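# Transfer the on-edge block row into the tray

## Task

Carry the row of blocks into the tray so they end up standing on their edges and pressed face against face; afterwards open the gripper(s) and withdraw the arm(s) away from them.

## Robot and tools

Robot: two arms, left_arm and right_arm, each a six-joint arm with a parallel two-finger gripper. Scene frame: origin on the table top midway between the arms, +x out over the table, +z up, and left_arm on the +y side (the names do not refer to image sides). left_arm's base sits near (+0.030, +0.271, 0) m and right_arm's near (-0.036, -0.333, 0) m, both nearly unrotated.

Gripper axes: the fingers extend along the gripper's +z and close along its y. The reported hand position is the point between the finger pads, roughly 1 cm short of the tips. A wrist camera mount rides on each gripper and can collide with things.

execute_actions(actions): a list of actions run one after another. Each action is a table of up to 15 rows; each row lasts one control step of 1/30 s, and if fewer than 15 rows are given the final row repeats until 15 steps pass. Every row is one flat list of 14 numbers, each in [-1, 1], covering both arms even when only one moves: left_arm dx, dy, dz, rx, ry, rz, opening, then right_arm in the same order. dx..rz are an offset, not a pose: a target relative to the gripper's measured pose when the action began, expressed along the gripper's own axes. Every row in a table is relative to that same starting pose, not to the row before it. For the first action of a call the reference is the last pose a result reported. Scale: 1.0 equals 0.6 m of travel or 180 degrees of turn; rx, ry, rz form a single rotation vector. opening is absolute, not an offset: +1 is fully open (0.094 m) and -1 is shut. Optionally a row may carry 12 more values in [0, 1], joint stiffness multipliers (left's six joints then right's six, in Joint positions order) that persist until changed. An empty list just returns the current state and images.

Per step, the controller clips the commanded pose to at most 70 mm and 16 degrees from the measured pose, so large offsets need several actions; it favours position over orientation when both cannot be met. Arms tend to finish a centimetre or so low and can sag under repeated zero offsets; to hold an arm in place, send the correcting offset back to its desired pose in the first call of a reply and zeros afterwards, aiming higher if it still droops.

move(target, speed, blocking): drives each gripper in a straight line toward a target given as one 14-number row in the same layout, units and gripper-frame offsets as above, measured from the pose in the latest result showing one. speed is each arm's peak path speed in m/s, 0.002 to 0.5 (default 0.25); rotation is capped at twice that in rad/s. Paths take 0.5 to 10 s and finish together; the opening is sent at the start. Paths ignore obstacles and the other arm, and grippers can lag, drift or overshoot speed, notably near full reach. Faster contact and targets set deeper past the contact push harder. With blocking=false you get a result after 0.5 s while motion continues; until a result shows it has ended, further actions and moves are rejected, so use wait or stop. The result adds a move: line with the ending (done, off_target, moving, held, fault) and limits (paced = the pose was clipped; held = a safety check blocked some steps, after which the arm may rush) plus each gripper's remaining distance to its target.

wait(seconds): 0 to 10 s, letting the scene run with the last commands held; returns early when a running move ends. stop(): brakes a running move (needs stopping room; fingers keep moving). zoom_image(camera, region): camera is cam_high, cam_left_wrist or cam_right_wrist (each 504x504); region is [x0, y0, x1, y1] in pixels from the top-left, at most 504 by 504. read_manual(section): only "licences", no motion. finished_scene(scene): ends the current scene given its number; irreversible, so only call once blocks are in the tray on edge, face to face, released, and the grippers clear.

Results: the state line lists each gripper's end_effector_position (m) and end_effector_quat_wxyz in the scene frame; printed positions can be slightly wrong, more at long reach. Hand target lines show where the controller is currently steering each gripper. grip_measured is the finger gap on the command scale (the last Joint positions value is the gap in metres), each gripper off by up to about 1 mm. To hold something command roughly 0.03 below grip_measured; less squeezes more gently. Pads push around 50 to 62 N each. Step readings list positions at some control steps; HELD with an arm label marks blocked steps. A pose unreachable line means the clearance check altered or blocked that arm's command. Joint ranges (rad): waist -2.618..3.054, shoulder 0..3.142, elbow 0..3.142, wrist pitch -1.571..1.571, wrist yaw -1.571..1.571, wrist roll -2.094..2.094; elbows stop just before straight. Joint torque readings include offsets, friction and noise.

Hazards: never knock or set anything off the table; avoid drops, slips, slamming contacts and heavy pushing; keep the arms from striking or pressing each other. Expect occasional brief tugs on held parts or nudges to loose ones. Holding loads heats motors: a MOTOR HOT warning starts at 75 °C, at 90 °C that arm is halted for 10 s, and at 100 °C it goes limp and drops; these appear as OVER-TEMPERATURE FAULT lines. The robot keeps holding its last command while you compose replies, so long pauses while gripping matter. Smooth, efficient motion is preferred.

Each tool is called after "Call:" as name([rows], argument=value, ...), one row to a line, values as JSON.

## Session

Call:
execute_actions(actions=[])

Scene clock: 0.00 s.
left_arm: end_effector_position=(+0.2974, +0.4703, +0.2985) grip_measured=+1.000 end_effector_quat_wxyz=(-0.476, +0.839, -0.251, +0.083) | right_arm: end_effector_position=(+0.3627, -0.0381, +0.3400) grip_measured=+1.000 end_effector_quat_wxyz=(+0.291, +0.031, +0.778, +0.556)
Joint positions: left_arm=[ 0.328  1.174  1.25  -0.81  -0.65  -1.953  0.094] | right_arm=[ 0.345  1.586  1.399 -0.075 -0.604  0.977  0.094]
Joint velocities: left_arm=[ 0.002  0.002  0.007 -0.051 -0.022 -0.007  0.   ] | right_arm=[-0.007 -0.012  0.007 -0.051  0.095 -0.037  0.   ]
Joint torques (N m, as the arm reports them, + toward a larger angle): no reading
Hand target (left_arm): +0.295, +0.471, +0.305; -0.482, +0.836, -0.248, +0.084
Hand target (right_arm): +0.361, -0.039, +0.352; +0.301, +0.023, +0.771, +0.560
Joint stiffness scale: left_arm=[1. 1. 1. 1. 1. 1.] | right_arm=[1. 1. 1. 1. 1. 1.]

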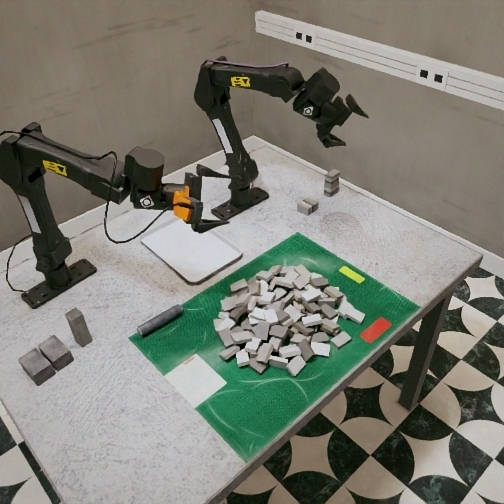

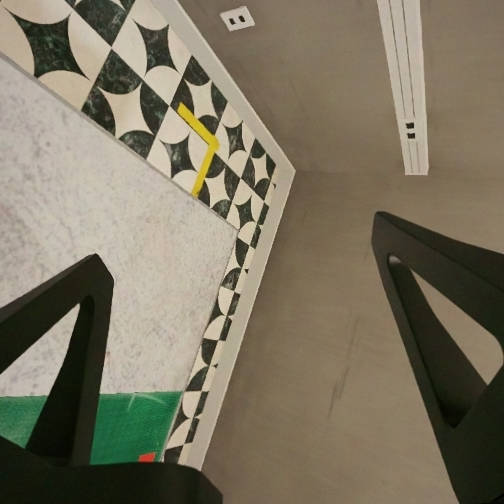

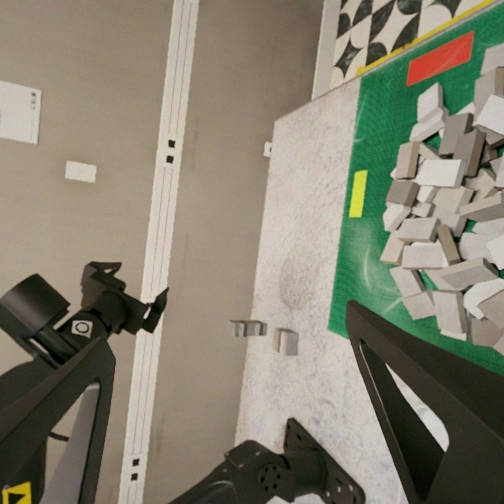

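Call:
zoom_image(camera="cam_high", region=[250, 150, 390, 250])

Region (250, 150, 390, 250) of cam_high's 504x504 image, scaled by 3.600, with more detail than that image has; it fills the top 360 rows of this view, and the rest is white.

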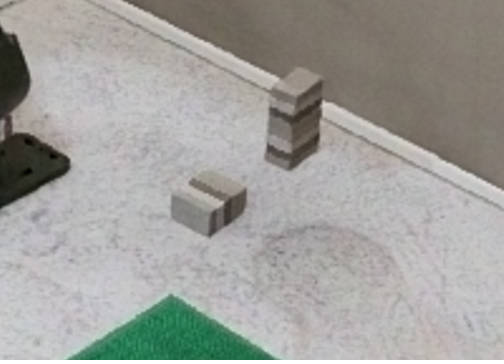

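Call:
move(target=[-0.011,0.223,-0.037,-0.072,0.412,0.727,1,-0.052,-0.208,-0.375,0,0,0,1])

Scene clock: 13.13 s.
left_arm: end_effector_position=(+0.2358, +0.4015, +0.1968) grip_measured=+1.000 end_effector_quat_wxyz=(+0.007, -0.007, +1.000, +0.006) | right_arm: end_effector_position=(+0.3119, -0.2899, +0.2815) grip_measured=+1.000 end_effector_quat_wxyz=(+0.286, +0.041, +0.784, +0.550)
Joint positions: left_arm=[ 0.58   1.477  1.492 -1.568 -0.002  0.548  0.094] | right_arm=[-0.476  1.47   1.239 -0.809 -1.298  0.121  0.094]
Joint velocities: left_arm=[-0.002 -0.002 -0.027  0.007 -0.007  0.007  0.   ] | right_arm=[ 0.007  0.022 -0.012 -0.095 -0.007 -0.037  0.   ]
Joint torques (N m, as the arm reports them, + toward a larger angle): left_arm=[-0.86 -4.34  7.42  0.11  0.    0.04] | right_arm=[-0.86 -4.48 11.64  0.85 -0.76 -0.17]
Hand target (left_arm): +0.237, +0.400, +0.199; +0.005, +0.001, +1.000, +0.006
Hand target (right_arm): +0.313, -0.292, +0.293; +0.295, +0.032, +0.778, +0.553
Off the commanded pose (left_arm): 0.003 m, 1 deg.
Off the commanded pose (right_arm): 0.010 m, 2 deg.
Joint stiffness scale: left_arm=[1. 1. 1. 1. 1. 1.] | right_arm=[1. 1. 1. 1. 1. 1.]
joint sent to its limit (left arm) — the command would take joint 4 (wrist pitch) past its lower limit, so that joint was sent only as far as its limit.
move: done

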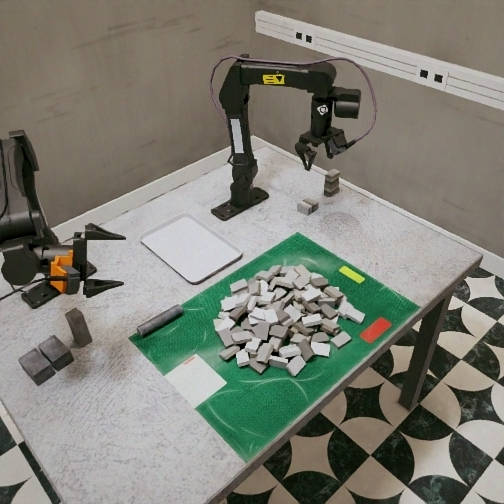

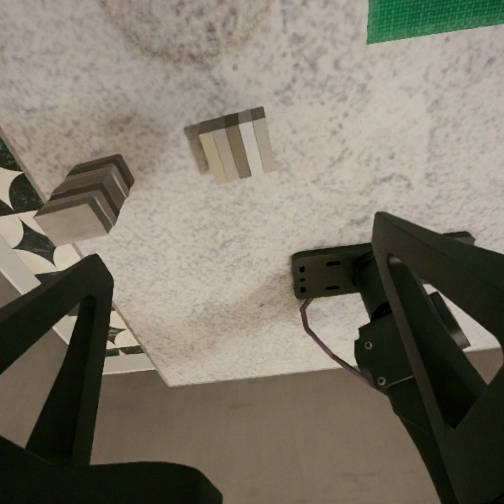

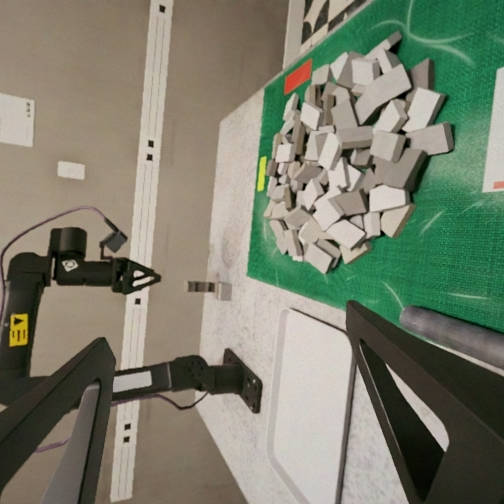

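Call:
move(target=[-0.07,0,0.16,0,0,-0.06,1,0,0,-0.015,0,0,0,1], speed=0.15)

Scene clock: 16.30 s.
left_arm: end_effector_position=(+0.2769, +0.4048, +0.1032) grip_measured=+1.000 end_effector_quat_wxyz=(+0.004, -0.103, +0.995, +0.003) | right_arm: end_effector_position=(+0.3057, -0.2945, +0.2735) grip_measured=+1.000 end_effector_quat_wxyz=(+0.277, +0.049, +0.788, +0.548)
Joint positions: left_arm=[ 0.512  1.602  1.239 -1.199 -0.003  0.287  0.094] | right_arm=[-0.497  1.481  1.239 -0.9   -1.297  0.037  0.094]
Joint velocities: left_arm=[-0.012  0.002 -0.012 -0.022  0.037 -0.037  0.   ] | right_arm=[-0.007  0.002  0.002 -0.095 -0.007 -0.066  0.   ]
Joint torques (N m, as the arm reports them, + toward a larger angle): left_arm=[-0.84 -6.11  5.66  0.29 -0.04 -0.08] | right_arm=[-0.96 -4.58 10.99  0.75 -0.74 -0.16]
Hand target (left_arm): +0.280, +0.403, +0.102; +0.007, -0.101, +0.995, +0.005
Hand target (right_arm): +0.307, -0.297, +0.284; +0.287, +0.042, +0.783, +0.550
Off the commanded pose (left_arm): 0.003 m, 1 deg.
Off the commanded pose (right_arm): 0.011 m, 1 deg.
Joint stiffness scale: left_arm=[1. 1. 1. 1. 1. 1.] | right_arm=[1. 1. 1. 1. 1. 1.]
move: off_target (right_arm)

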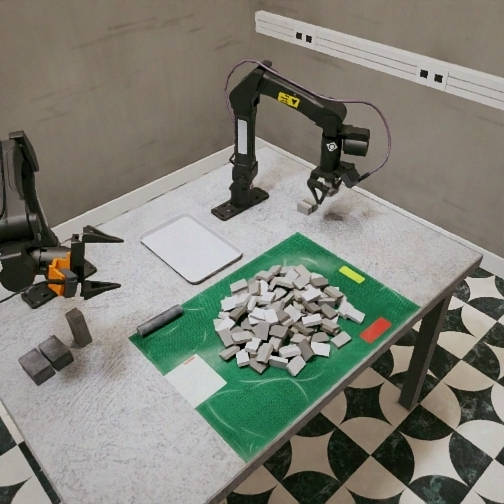

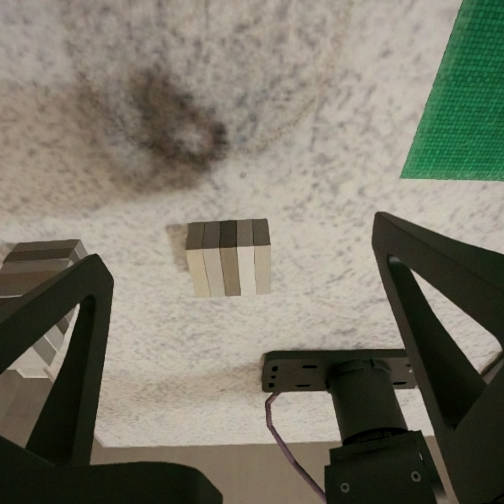

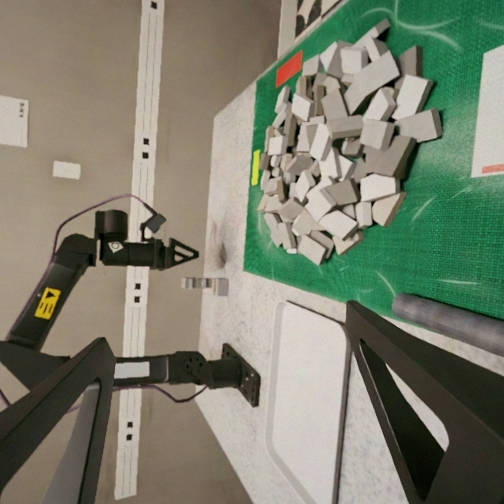

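Call:
move(target=[0,0,0.075,0,0,0,1,0,0,-0.015,0,0,0,1], speed=0.1)

Scene clock: 19.83 s.
left_arm: end_effector_position=(+0.2763, +0.4046, +0.0606) grip_measured=+1.000 end_effector_quat_wxyz=(+0.002, -0.103, +0.995, +0.002) | right_arm: end_effector_position=(+0.2990, -0.2988, +0.2653) grip_measured=+1.000 end_effector_quat_wxyz=(+0.267, +0.056, +0.791, +0.547)
Joint positions: left_arm=[ 0.512  1.637  1.104 -1.032 -0.003  0.286  0.094] | right_arm=[-0.52   1.495  1.239 -0.994 -1.295 -0.051  0.094]
Joint velocities: left_arm=[-0.017 -0.007 -0.002 -0.022 -0.081  0.037  0.   ] | right_arm=[-0.007 -0.002  0.007  0.022 -0.051 -0.066  0.   ]
Joint torques (N m, as the arm reports them, + toward a larger angle): left_arm=[-0.12 -6.02  5.48  0.29  0.01  0.  ] | right_arm=[-0.95 -4.57 11.15  0.58 -0.74 -0.15]
Hand target (left_arm): +0.278, +0.405, +0.058; +0.004, -0.103, +0.995, +0.003
Hand target (right_arm): +0.301, -0.302, +0.275; +0.278, +0.050, +0.788, +0.548
Off the commanded pose (left_arm): 0.003 m, 0 deg.
Off the commanded pose (right_arm): 0.011 m, 1 deg.
Joint stiffness scale: left_arm=[1. 1. 1. 1. 1. 1.] | right_arm=[1. 1. 1. 1. 1. 1.]
move: off_target (right_arm)

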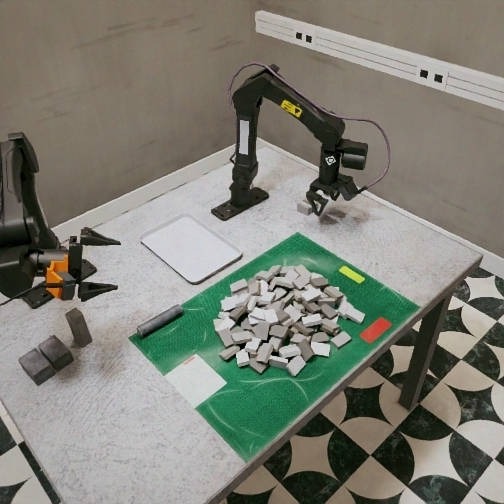

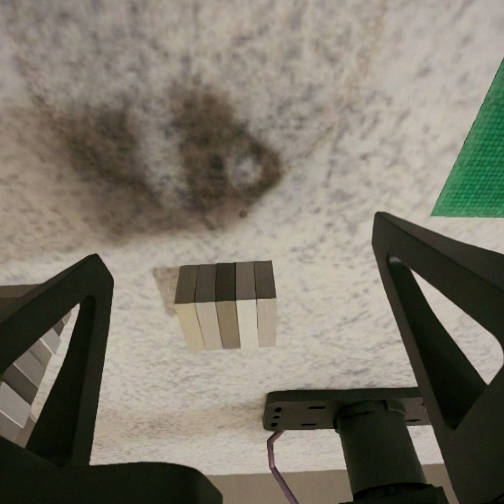

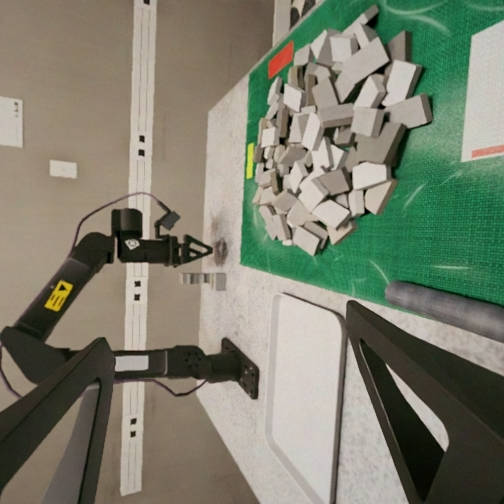

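Call:
move(target=[0.045,0.006,0.04,0,0,0,0.45,0,0,-0.015,0,0,0,1], speed=0.05)

Scene clock: 24.37 s.
left_arm: end_effector_position=(+0.2483, +0.3989, +0.0311) grip_measured=+0.452 end_effector_quat_wxyz=(-0.014, -0.101, +0.995, -0.005) | right_arm: end_effector_position=(+0.2918, -0.3026, +0.2578) grip_measured=+1.000 end_effector_quat_wxyz=(+0.257, +0.063, +0.794, +0.547)
Joint positions: left_arm=[ 0.545  1.61   0.95  -0.941 -0.003  0.323  0.068] | right_arm=[-0.542  1.51   1.239 -1.091 -1.293 -0.143  0.094]
Joint velocities: left_arm=[ 0.007 -0.002 -0.007 -0.051 -0.037  0.066 -0.001] | right_arm=[-0.002  0.002 -0.002 -0.007 -0.022 -0.037  0.   ]
Joint torques (N m, as the arm reports them, + toward a larger angle): left_arm=[ 0.68 -8.01  4.87  0.23  0.    0.04] | right_arm=[-0.99 -4.5  11.09  0.44 -0.72 -0.17]
Hand target (left_arm): +0.249, +0.403, +0.036; +0.002, -0.103, +0.995, +0.002
Hand target (right_arm): +0.294, -0.306, +0.267; +0.268, +0.057, +0.791, +0.547
Off the commanded pose (left_arm): 0.007 m, 2 deg.
Off the commanded pose (right_arm): 0.011 m, 1 deg.
Joint stiffness scale: left_arm=[1. 1. 1. 1. 1. 1.] | right_arm=[1. 1. 1. 1. 1. 1.]
move: off_target (right_arm)

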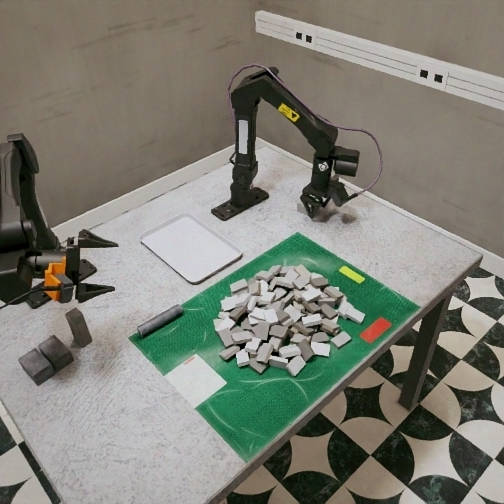

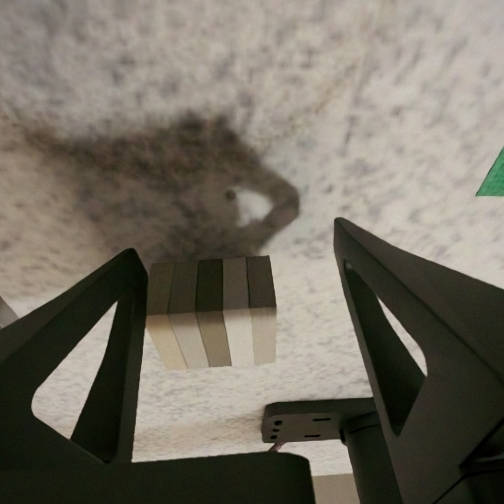

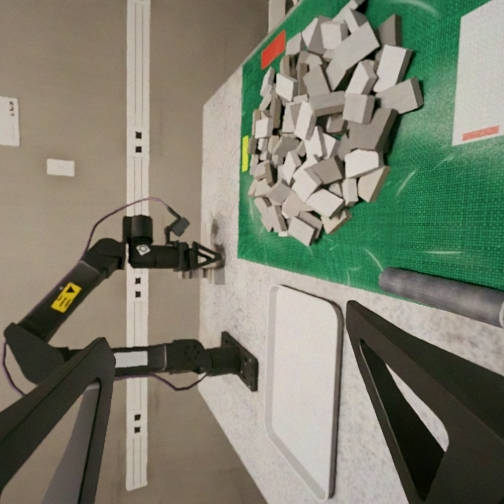

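Call:
move(target=[0.008,0.016,0,0,-0.008,0,0.45,0,0,-0.015,0,0,0,1], speed=0.03)

Call:
move(target=[0,0,0.012,0,0,0,0.45,0,0,-0.015,0,0,0,1], speed=0.03)

Scene clock: 27.07 s.
left_arm: end_effector_position=(+0.2403, +0.4050, +0.0271) grip_measured=+0.452 end_effector_quat_wxyz=(-0.017, -0.100, +0.995, -0.007) | right_arm: end_effector_position=(+0.2847, -0.3064, +0.2508) grip_measured=+1.000 end_effector_quat_wxyz=(+0.247, +0.069, +0.796, +0.549)
Joint positions: left_arm=[ 0.582  1.61   0.932 -0.93  -0.003  0.364  0.068] | right_arm=[-0.566  1.529  1.239 -1.185 -1.29  -0.236  0.094]
Joint velocities: left_arm=[-0.022  0.002  0.012 -0.007 -0.051 -0.022  0.002] | right_arm=[ 0.002 -0.002 -0.027  0.022 -0.007  0.022  0.   ]
Joint torques (N m, as the arm reports them, + toward a larger angle): left_arm=[ 0.64 -7.7   4.79  0.22  0.08  0.06] | right_arm=[-0.92 -4.62 10.84  0.26 -0.68 -0.17]
Hand target (left_arm): +0.242, +0.407, +0.031; -0.002, -0.101, +0.995, -0.004
Hand target (right_arm): +0.287, -0.310, +0.260; +0.258, +0.063, +0.794, +0.547
Off the commanded pose (left_arm): 0.005 m, 2 deg.
Off the commanded pose (right_arm): 0.011 m, 1 deg.
Joint stiffness scale: left_arm=[1. 1. 1. 1. 1. 1.] | right_arm=[1. 1. 1. 1. 1. 1.]
move: off_target (right_arm)

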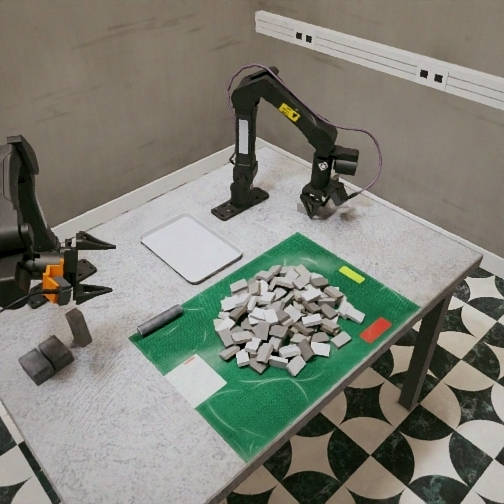

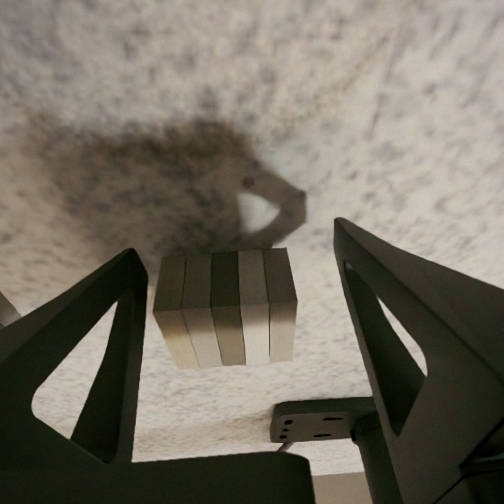

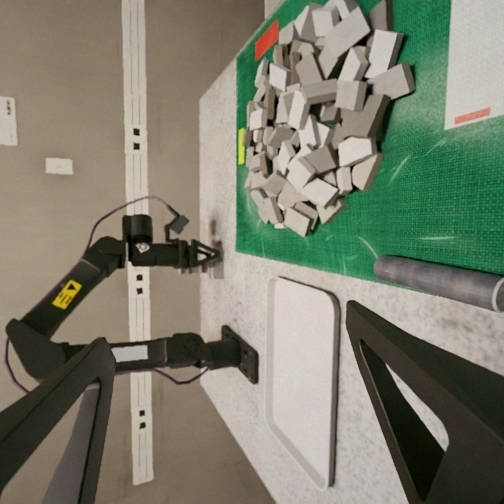

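Scene clock: 27.93 s.
left_arm: end_effector_position=(+0.2411, +0.4055, +0.0248) grip_measured=+0.452 end_effector_quat_wxyz=(-0.014, -0.100, +0.995, -0.005) | right_arm: end_effector_position=(+0.2776, -0.3100, +0.2445) grip_measured=+1.000 end_effector_quat_wxyz=(+0.236, +0.075, +0.797, +0.550)
Joint positions: left_arm=[ 0.582  1.61   0.922 -0.912 -0.003  0.364  0.068] | right_arm=[-0.589  1.549  1.239 -1.279 -1.284 -0.329  0.094]
Joint velocities: left_arm=[ 0.002 -0.002 -0.027  0.051 -0.037  0.037 -0.001] | right_arm=[ 0.007 -0.007 -0.022 -0.022  0.022 -0.037  0.   ]
Joint torques (N m, as the arm reports them, + toward a larger angle): left_arm=[-0.08 -4.77  4.87  0.23  0.01 -0.02] | right_arm=[-0.95 -4.57 10.61  0.07 -0.67 -0.18]
Hand target (left_arm): +0.240, +0.405, +0.020; -0.017, -0.100, +0.995, -0.007
Hand target (right_arm): +0.280, -0.314, +0.253; +0.247, +0.070, +0.796, +0.548
Off the commanded pose (left_arm): 0.005 m, 0 deg.
Off the commanded pose (right_arm): 0.010 m, 1 deg.
Joint stiffness scale: left_arm=[1. 1. 1. 1. 1. 1.] | right_arm=[1. 1. 1. 1. 1. 1.]
move: done

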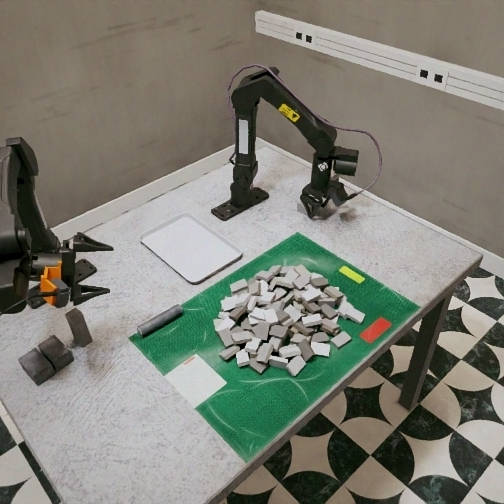

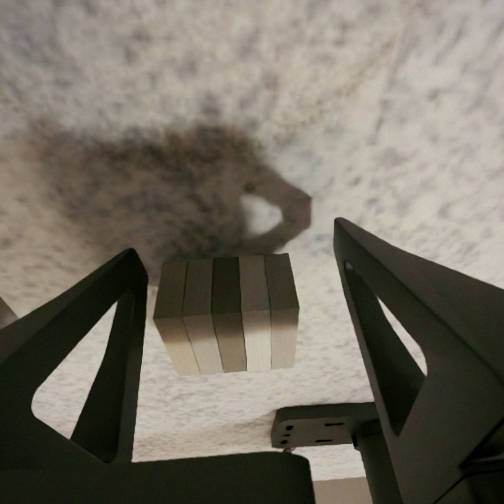

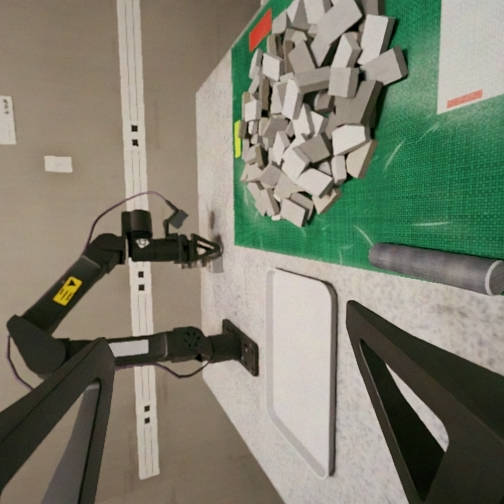

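Call:
move(target=[0.025,0,-0.008,0,0,0,0.45,0,0,-0.015,0,0,0,1], speed=0.03)

Call:
move(target=[0,0,-0.006,0,0,0,-0.3,0,0,-0.015,0,0,0,1], speed=0.03)

Scene clock: 31.00 s.
left_arm: end_effector_position=(+0.2312, +0.4026, +0.0257) grip_measured=+0.452 end_effector_quat_wxyz=(-0.017, -0.097, +0.995, -0.007) | right_arm: end_effector_position=(+0.2705, -0.3135, +0.2389) grip_measured=+1.000 end_effector_quat_wxyz=(+0.226, +0.081, +0.799, +0.551)
Joint positions: left_arm=[ 0.594  1.578  0.893 -0.922 -0.003  0.38   0.068] | right_arm=[-0.612  1.569  1.239 -1.368 -1.275 -0.421  0.094]
Joint velocities: left_arm=[-0.027  0.007  0.007  0.007 -0.007 -0.007 -0.   ] | right_arm=[-0.007 -0.007 -0.007 -0.051 -0.022 -0.081  0.   ]
Joint torques (N m, as the arm reports them, + toward a larger angle): left_arm=[ 0.76 -7.42  4.76 -0.01  0.01  0.06] | right_arm=[-0.95 -4.64 10.34 -0.12 -0.66 -0.18]
Hand target (left_arm): +0.227, +0.403, +0.030; -0.014, -0.100, +0.995, -0.005
Hand target (right_arm): +0.273, -0.318, +0.247; +0.237, +0.076, +0.798, +0.550
Off the commanded pose (left_arm): 0.006 m, 0 deg.
Off the commanded pose (right_arm): 0.010 m, 1 deg.
Joint stiffness scale: left_arm=[1. 1. 1. 1. 1. 1.] | right_arm=[1. 1. 1. 1. 1. 1.]
move: done

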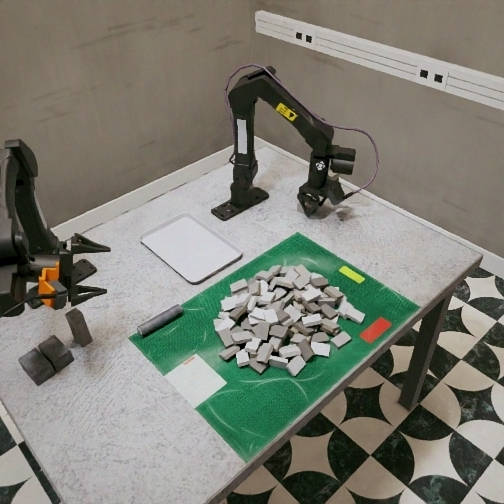

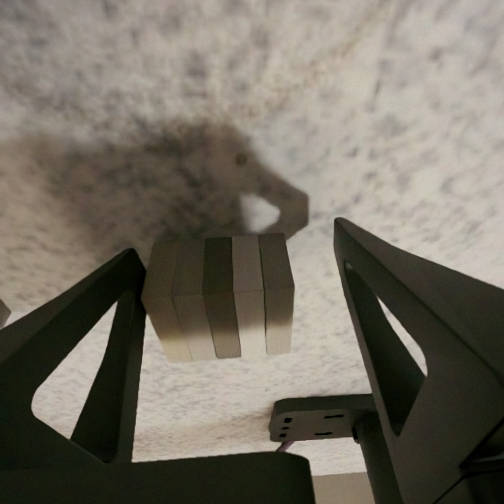

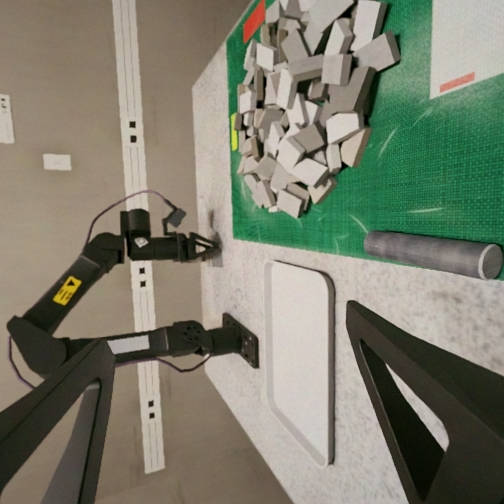

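Scene clock: 31.83 s.
left_arm: end_effector_position=(+0.2317, +0.4048, +0.0257) grip_measured=-0.298 end_effector_quat_wxyz=(-0.016, -0.097, +0.995, -0.002) | right_arm: end_effector_position=(+0.2636, -0.3171, +0.2342) grip_measured=+1.000 end_effector_quat_wxyz=(+0.217, +0.085, +0.800, +0.552)
Joint positions: left_arm=[ 0.594  1.578  0.893 -0.915 -0.011  0.38   0.033] | right_arm=[-0.636  1.589  1.239 -1.451 -1.263 -0.509  0.094]
Joint velocities: left_arm=[ 0.002 -0.007 -0.017 -0.051  0.022 -0.066 -0.001] | right_arm=[-0.002  0.017 -0.002  0.037  0.007 -0.095  0.   ]
Joint torques (N m, as the arm reports them, + toward a larger angle): left_arm=[-0.03 -5.91  6.53 -0.08  0.12 -0.03] | right_arm=[-0.94 -4.71  9.97 -0.27 -0.65 -0.16]
Hand target (left_arm): +0.231, +0.403, +0.029; -0.017, -0.097, +0.995, -0.007
Hand target (right_arm): +0.266, -0.321, +0.241; +0.227, +0.081, +0.799, +0.551
Off the commanded pose (left_arm): 0.004 m, 1 deg.
Off the commanded pose (right_arm): 0.009 m, 1 deg.
Joint stiffness scale: left_arm=[1. 1. 1. 1. 1. 1.] | right_arm=[1. 1. 1. 1. 1. 1.]
move: done

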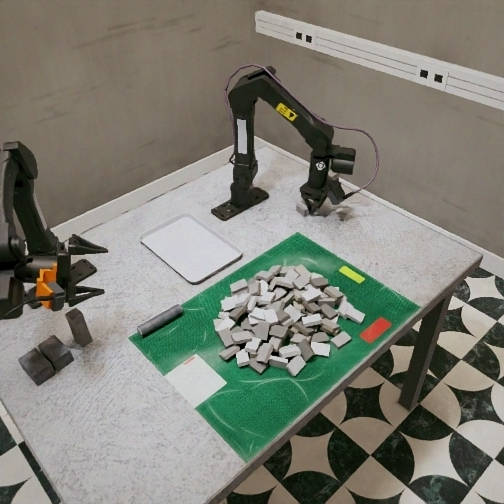

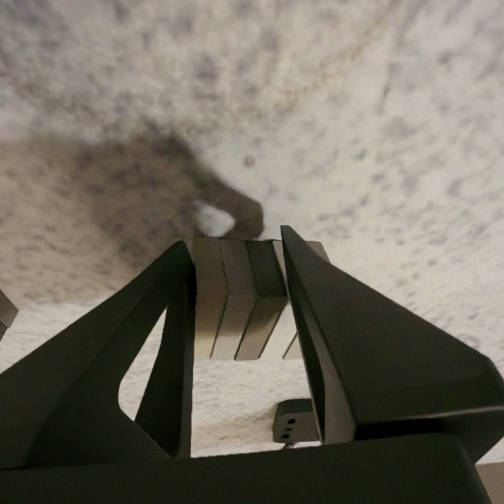

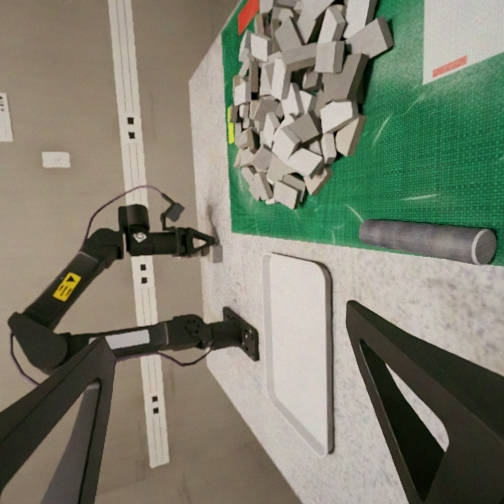

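Call:
move(target=[0,0,-0.006,0,0,0,0.7,0,0,-0.015,0,0,0,1], speed=0.03)

Scene clock: 34.30 s.
left_arm: end_effector_position=(+0.2308, +0.4043, +0.0257) grip_measured=+0.698 end_effector_quat_wxyz=(-0.018, -0.097, +0.995, -0.003) | right_arm: end_effector_position=(+0.2572, -0.3211, +0.2298) grip_measured=+1.000 end_effector_quat_wxyz=(+0.208, +0.089, +0.802, +0.553)
Joint positions: left_arm=[ 0.594  1.578  0.893 -0.919 -0.012  0.38   0.08 ] | right_arm=[-0.661  1.609  1.239 -1.525 -1.247 -0.589  0.094]
Joint velocities: left_arm=[ 0.012 -0.002 -0.007 -0.037  0.037  0.022  0.   ] | right_arm=[ 0.002 -0.002 -0.007 -0.095 -0.051 -0.051  0.   ]
Joint torques (N m, as the arm reports them, + toward a larger angle): left_arm=[-0.09 -5.83  6.39  0.03  0.    0.  ] | right_arm=[-0.92 -4.8   9.56 -0.42 -0.62 -0.16]
Hand target (left_arm): +0.232, +0.405, +0.029; -0.016, -0.097, +0.995, -0.002
Hand target (right_arm): +0.260, -0.325, +0.236; +0.217, +0.086, +0.801, +0.552
Off the commanded pose (left_arm): 0.004 m, 0 deg.
Off the commanded pose (right_arm): 0.008 m, 1 deg.
Joint stiffness scale: left_arm=[1. 1. 1. 1. 1. 1.] | right_arm=[1. 1. 1. 1. 1. 1.]
move: done

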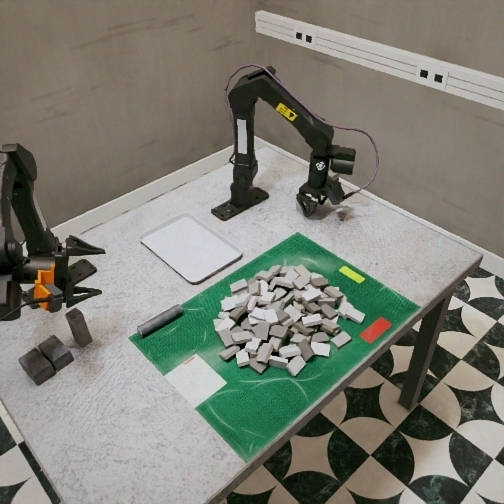

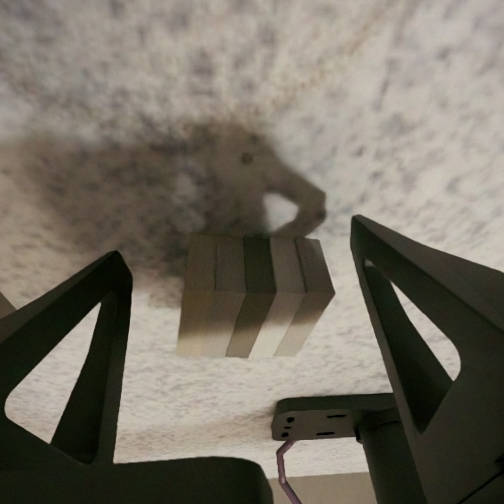

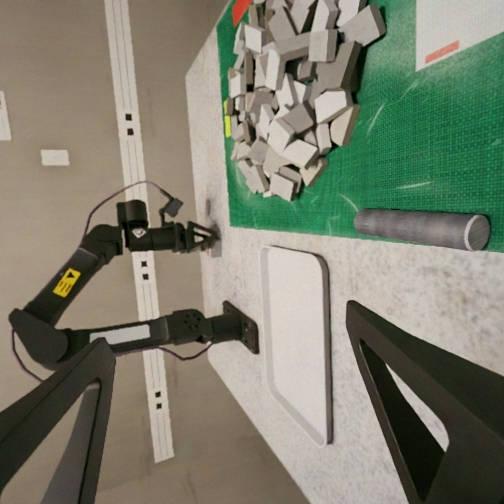

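Call:
move(target=[0.033,-0.008,-0.002,0,0,0.015,0.7,0,0,-0.015,0,0,0,1], speed=0.03)

Scene clock: 38.57 s.
left_arm: end_effector_position=(+0.2163, +0.3949, +0.0233) grip_measured=+0.698 end_effector_quat_wxyz=(-0.023, -0.071, +0.997, -0.006) | right_arm: end_effector_position=(+0.2545, -0.3267, +0.2280) grip_measured=+1.000 end_effector_quat_wxyz=(+0.209, +0.094, +0.805, +0.547)
Joint positions: left_arm=[ 0.594  1.527  0.832 -0.921 -0.012  0.432  0.08 ] | right_arm=[-0.683  1.609  1.239 -1.542 -1.232 -0.608  0.094]
Joint velocities: left_arm=[ 0.002 -0.002  0.007 -0.125  0.007 -0.007 -0.   ] | right_arm=[-0.002 -0.012 -0.027 -0.081 -0.037  0.022  0.   ]
Joint torques (N m, as the arm reports them, + toward a larger angle): left_arm=[ 0.96 -7.11  4.82  0.   -0.05  0.06] | right_arm=[-0.95 -5.55  7.53 -0.47 -0.61 -0.14]
Hand target (left_arm): +0.212, +0.396, +0.027; -0.018, -0.074, +0.997, -0.003
Hand target (right_arm): +0.254, -0.328, +0.232; +0.215, +0.095, +0.803, +0.547
Off the commanded pose (left_arm): 0.006 m, 1 deg.
Off the commanded pose (right_arm): 0.005 m, 1 deg.
Joint stiffness scale: left_arm=[1. 1. 1. 1. 1. 1.] | right_arm=[1. 1. 1. 1. 1. 1.]
joint sent to its limit (right arm) — the command would take joint 4 (wrist pitch) past its lower limit, so that joint was sent only as far as its limit.
move: done

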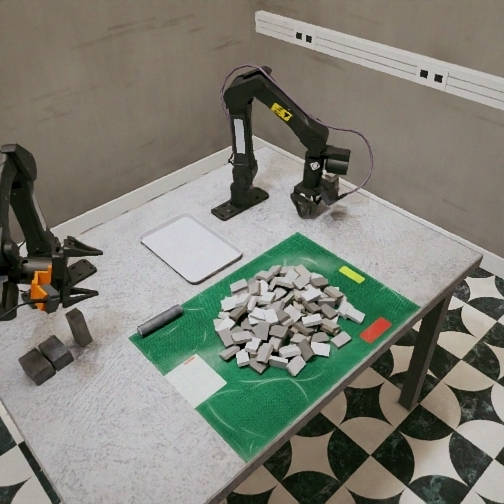

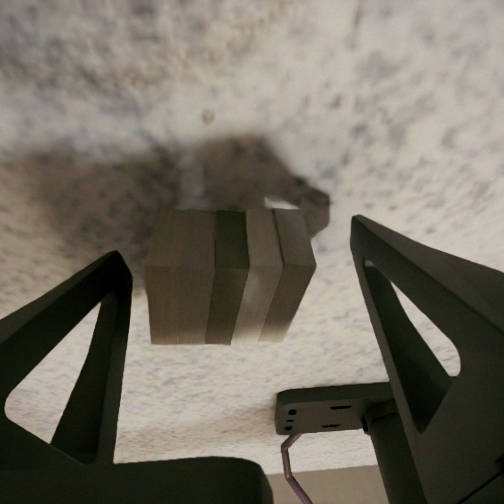

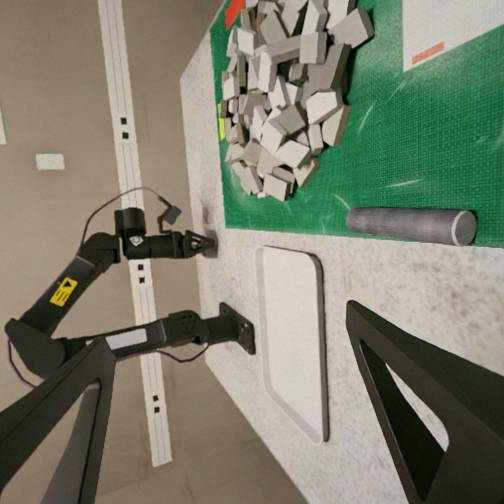

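Call:
move(target=[0,0,-0.006,0,0,0,0.05,0,0,-0.015,0,0,0,1], speed=0.03)

Scene clock: 41.37 s.
left_arm: end_effector_position=(+0.2165, +0.3961, +0.0233) grip_measured=+0.077 end_effector_quat_wxyz=(-0.022, -0.070, +0.997, -0.003) | right_arm: end_effector_position=(+0.2533, -0.3335, +0.2257) grip_measured=+1.000 end_effector_quat_wxyz=(+0.212, +0.101, +0.808, +0.540)
Joint positions: left_arm=[ 0.594  1.527  0.832 -0.917 -0.017  0.434  0.051] | right_arm=[-0.705  1.609  1.239 -1.542 -1.217 -0.61   0.094]
Joint velocities: left_arm=[ 0.007 -0.017 -0.002  0.022 -0.066 -0.022 -0.001] | right_arm=[ 0.007 -0.017  0.007 -0.022  0.007  0.095  0.   ]
Joint torques (N m, as the arm reports them, + toward a larger angle): left_arm=[-0.12 -5.33  6.45 -0.05  0.06 -0.03] | right_arm=[-0.93 -6.12  7.1  -0.47 -0.6  -0.13]
Hand target (left_arm): +0.216, +0.395, +0.027; -0.023, -0.071, +0.997, -0.006
Hand target (right_arm): +0.251, -0.334, +0.231; +0.218, +0.102, +0.807, +0.540
Off the commanded pose (left_arm): 0.004 m, 0 deg.
Off the commanded pose (right_arm): 0.006 m, 1 deg.
Joint stiffness scale: left_arm=[1. 1. 1. 1. 1. 1.] | right_arm=[1. 1. 1. 1. 1. 1.]
joint sent to its limit (right arm) — the command would take joint 4 (wrist pitch) past its lower limit, so that joint was sent only as far as its limit.
move: done

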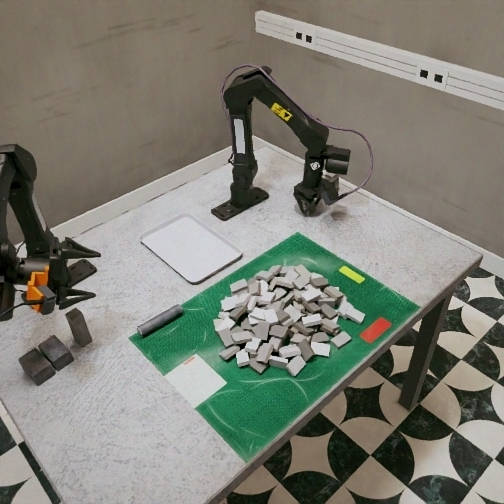

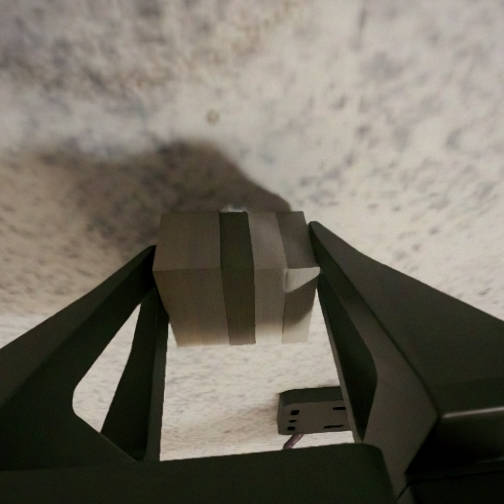

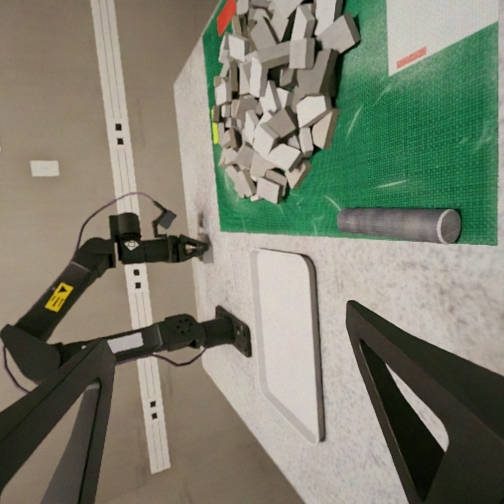

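Call:
move(target=[0,0,-0.19,0,0,0,0.03,0,0,-0.015,0,0,0,1], speed=0.1)

Call:
move(target=[0.168,-0.643,-0.02,0.004,-0.014,0,0.03,0,0,-0.015,0,0,0,1], speed=0.15)

Scene clock: 45.97 s.
left_arm: end_effector_position=(+0.2179, +0.3969, +0.1191) grip_measured=+0.077 end_effector_quat_wxyz=(-0.043, -0.070, +0.997, -0.014) | right_arm: end_effector_position=(+0.2520, -0.3400, +0.2232) grip_measured=+1.000 end_effector_quat_wxyz=(+0.214, +0.108, +0.812, +0.533)
Joint positions: left_arm=[ 0.594  1.482  1.182 -1.36  -0.017  0.434  0.051] | right_arm=[-0.727  1.609  1.239 -1.542 -1.201 -0.613  0.094]
Joint velocities: left_arm=[-0.012 -0.007 -0.007 -0.037  0.007  0.022 -0.001] | right_arm=[-0.002 -0.017  0.012  0.066  0.007  0.051  0.   ]
Joint torques (N m, as the arm reports them, + toward a larger angle): left_arm=[-0.4  -7.85  9.36 -0.22  0.   -0.04] | right_arm=[-1.02 -6.1   7.11 -0.48 -0.6  -0.12]
Hand target (left_arm): +0.220, +0.397, +0.136; -0.022, -0.070, +0.997, -0.003
Hand target (right_arm): +0.250, -0.341, +0.228; +0.220, +0.109, +0.810, +0.532
Off the commanded pose (left_arm): 0.018 m, 3 deg.
Off the commanded pose (right_arm): 0.006 m, 1 deg.
Joint stiffness scale: left_arm=[1. 1. 1. 1. 1. 1.] | right_arm=[1. 1. 1. 1. 1. 1.]
joint sent to its limit (right arm) — the command would take joint 4 (wrist pitch) past its lower limit, so that joint was sent only as far as its limit.
move: off_target (left_arm)

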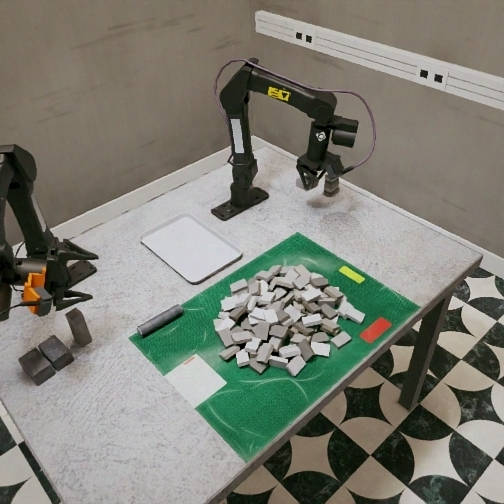

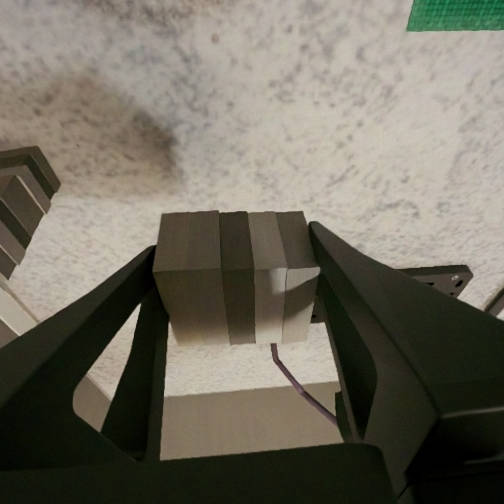

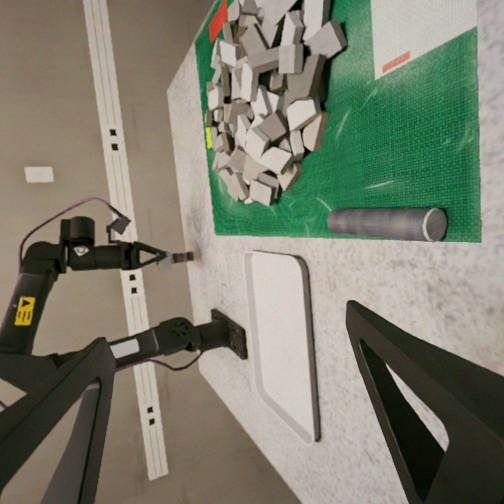

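Scene clock: 49.13 s.
left_arm: end_effector_position=(+0.1729, +0.0102, +0.1365) grip_measured=+0.077 end_effector_quat_wxyz=(-0.025, -0.070, +0.997, -0.005) | right_arm: end_effector_position=(+0.2504, -0.3465, +0.2208) grip_measured=+1.000 end_effector_quat_wxyz=(+0.216, +0.114, +0.815, +0.525)
Joint positions: left_arm=[-1.025  1.678  1.451 -1.358  0.048 -1.184  0.051] | right_arm=[-0.748  1.609  1.239 -1.542 -1.186 -0.616  0.094]
Joint velocities: left_arm=[-0.007 -0.007 -0.017 -0.022  0.007  0.051 -0.001] | right_arm=[ 0.007  0.002 -0.002  0.066 -0.066 -0.037  0.   ]
Joint torques (N m, as the arm reports them, + toward a larger angle): left_arm=[-0.53 -7.76  9.84 -0.01  0.08 -0.03] | right_arm=[-1.01 -6.16  7.12 -0.48 -0.61 -0.1 ]
Hand target (left_arm): +0.174, +0.005, +0.150; -0.018, -0.070, +0.997, -0.020
Hand target (right_arm): +0.248, -0.347, +0.226; +0.223, +0.116, +0.813, +0.525
Off the commanded pose (left_arm): 0.015 m, 2 deg.
Off the commanded pose (right_arm): 0.006 m, 1 deg.
Joint stiffness scale: left_arm=[1. 1. 1. 1. 1. 1.] | right_arm=[1. 1. 1. 1. 1. 1.]
joint sent to its limit (right arm) — the command would take joint 4 (wrist pitch) past its lower limit, so that joint was sent only as far as its limit.
move: off_target (left_arm)

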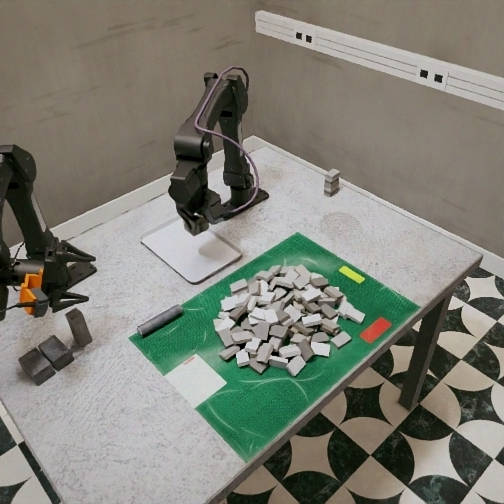

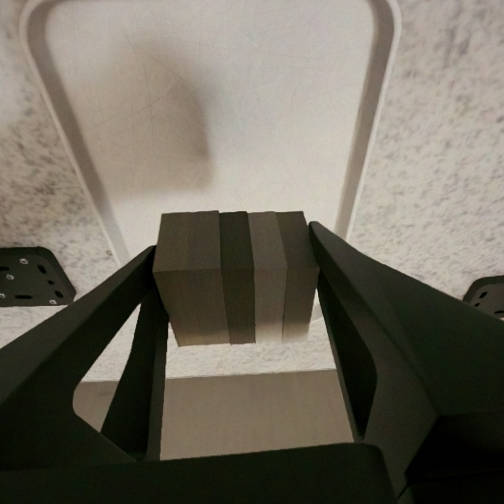

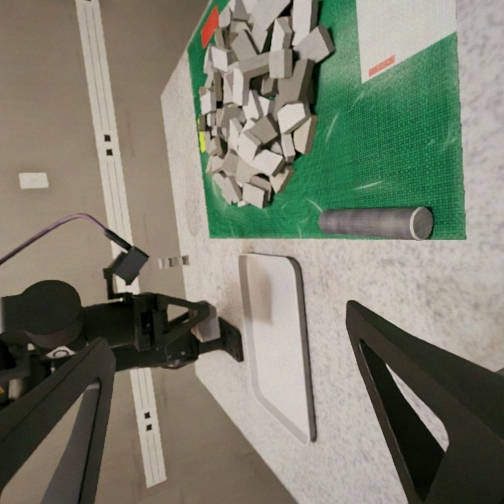

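Call:
move(target=[-0.085,0.01,0.105,0.003,-0.014,0,0.03,0,0,-0.015,0,0,0,1], speed=0.1)

Scene clock: 51.90 s.
left_arm: end_effector_position=(+0.2154, +0.0230, +0.0652) grip_measured=+0.077 end_effector_quat_wxyz=(-0.009, -0.070, +0.998, +0.003) | right_arm: end_effector_position=(+0.2487, -0.3528, +0.2184) grip_measured=+1.000 end_effector_quat_wxyz=(+0.218, +0.121, +0.818, +0.518)
Joint positions: left_arm=[-0.906  1.758  1.259 -1.086  0.012 -1.065  0.051] | right_arm=[-0.77   1.609  1.239 -1.543 -1.17  -0.619  0.094]
Joint velocities: left_arm=[ 0.002  0.017  0.017  0.022  0.007 -0.066  0.001] | right_arm=[ 0.002  0.007 -0.012  0.051  0.051 -0.022  0.   ]
Joint torques (N m, as the arm reports them, + toward a larger angle): left_arm=[ 0.66 -8.44  6.5   0.17  0.03  0.06] | right_arm=[-0.93 -6.11  7.12 -0.48 -0.59 -0.12]
Hand target (left_arm): +0.219, +0.022, +0.071; -0.002, -0.070, +0.997, -0.008
Hand target (right_arm): +0.247, -0.353, +0.224; +0.225, +0.122, +0.816, +0.518
Off the commanded pose (left_arm): 0.007 m, 1 deg.
Off the commanded pose (right_arm): 0.006 m, 1 deg.
Joint stiffness scale: left_arm=[1. 1. 1. 1. 1. 1.] | right_arm=[1. 1. 1. 1. 1. 1.]
joint sent to its limit (right arm) — the command would take joint 4 (wrist pitch) past its lower limit, so that joint was sent only as far as its limit.
move: done

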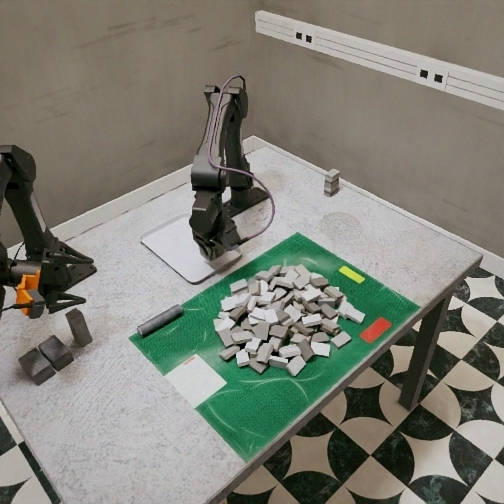

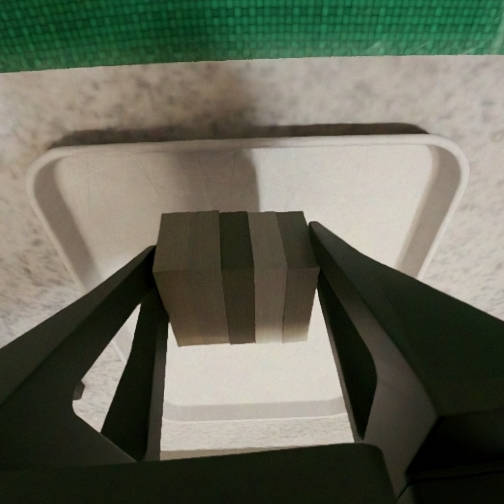

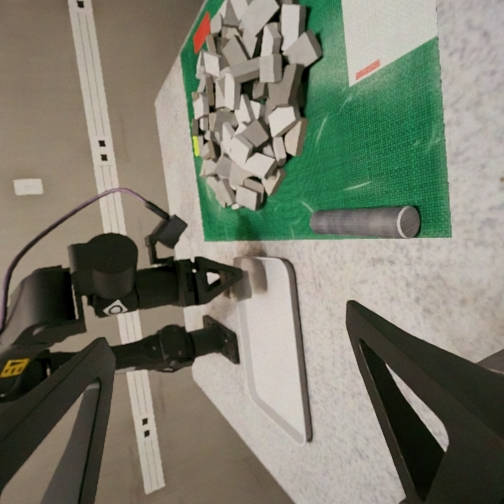

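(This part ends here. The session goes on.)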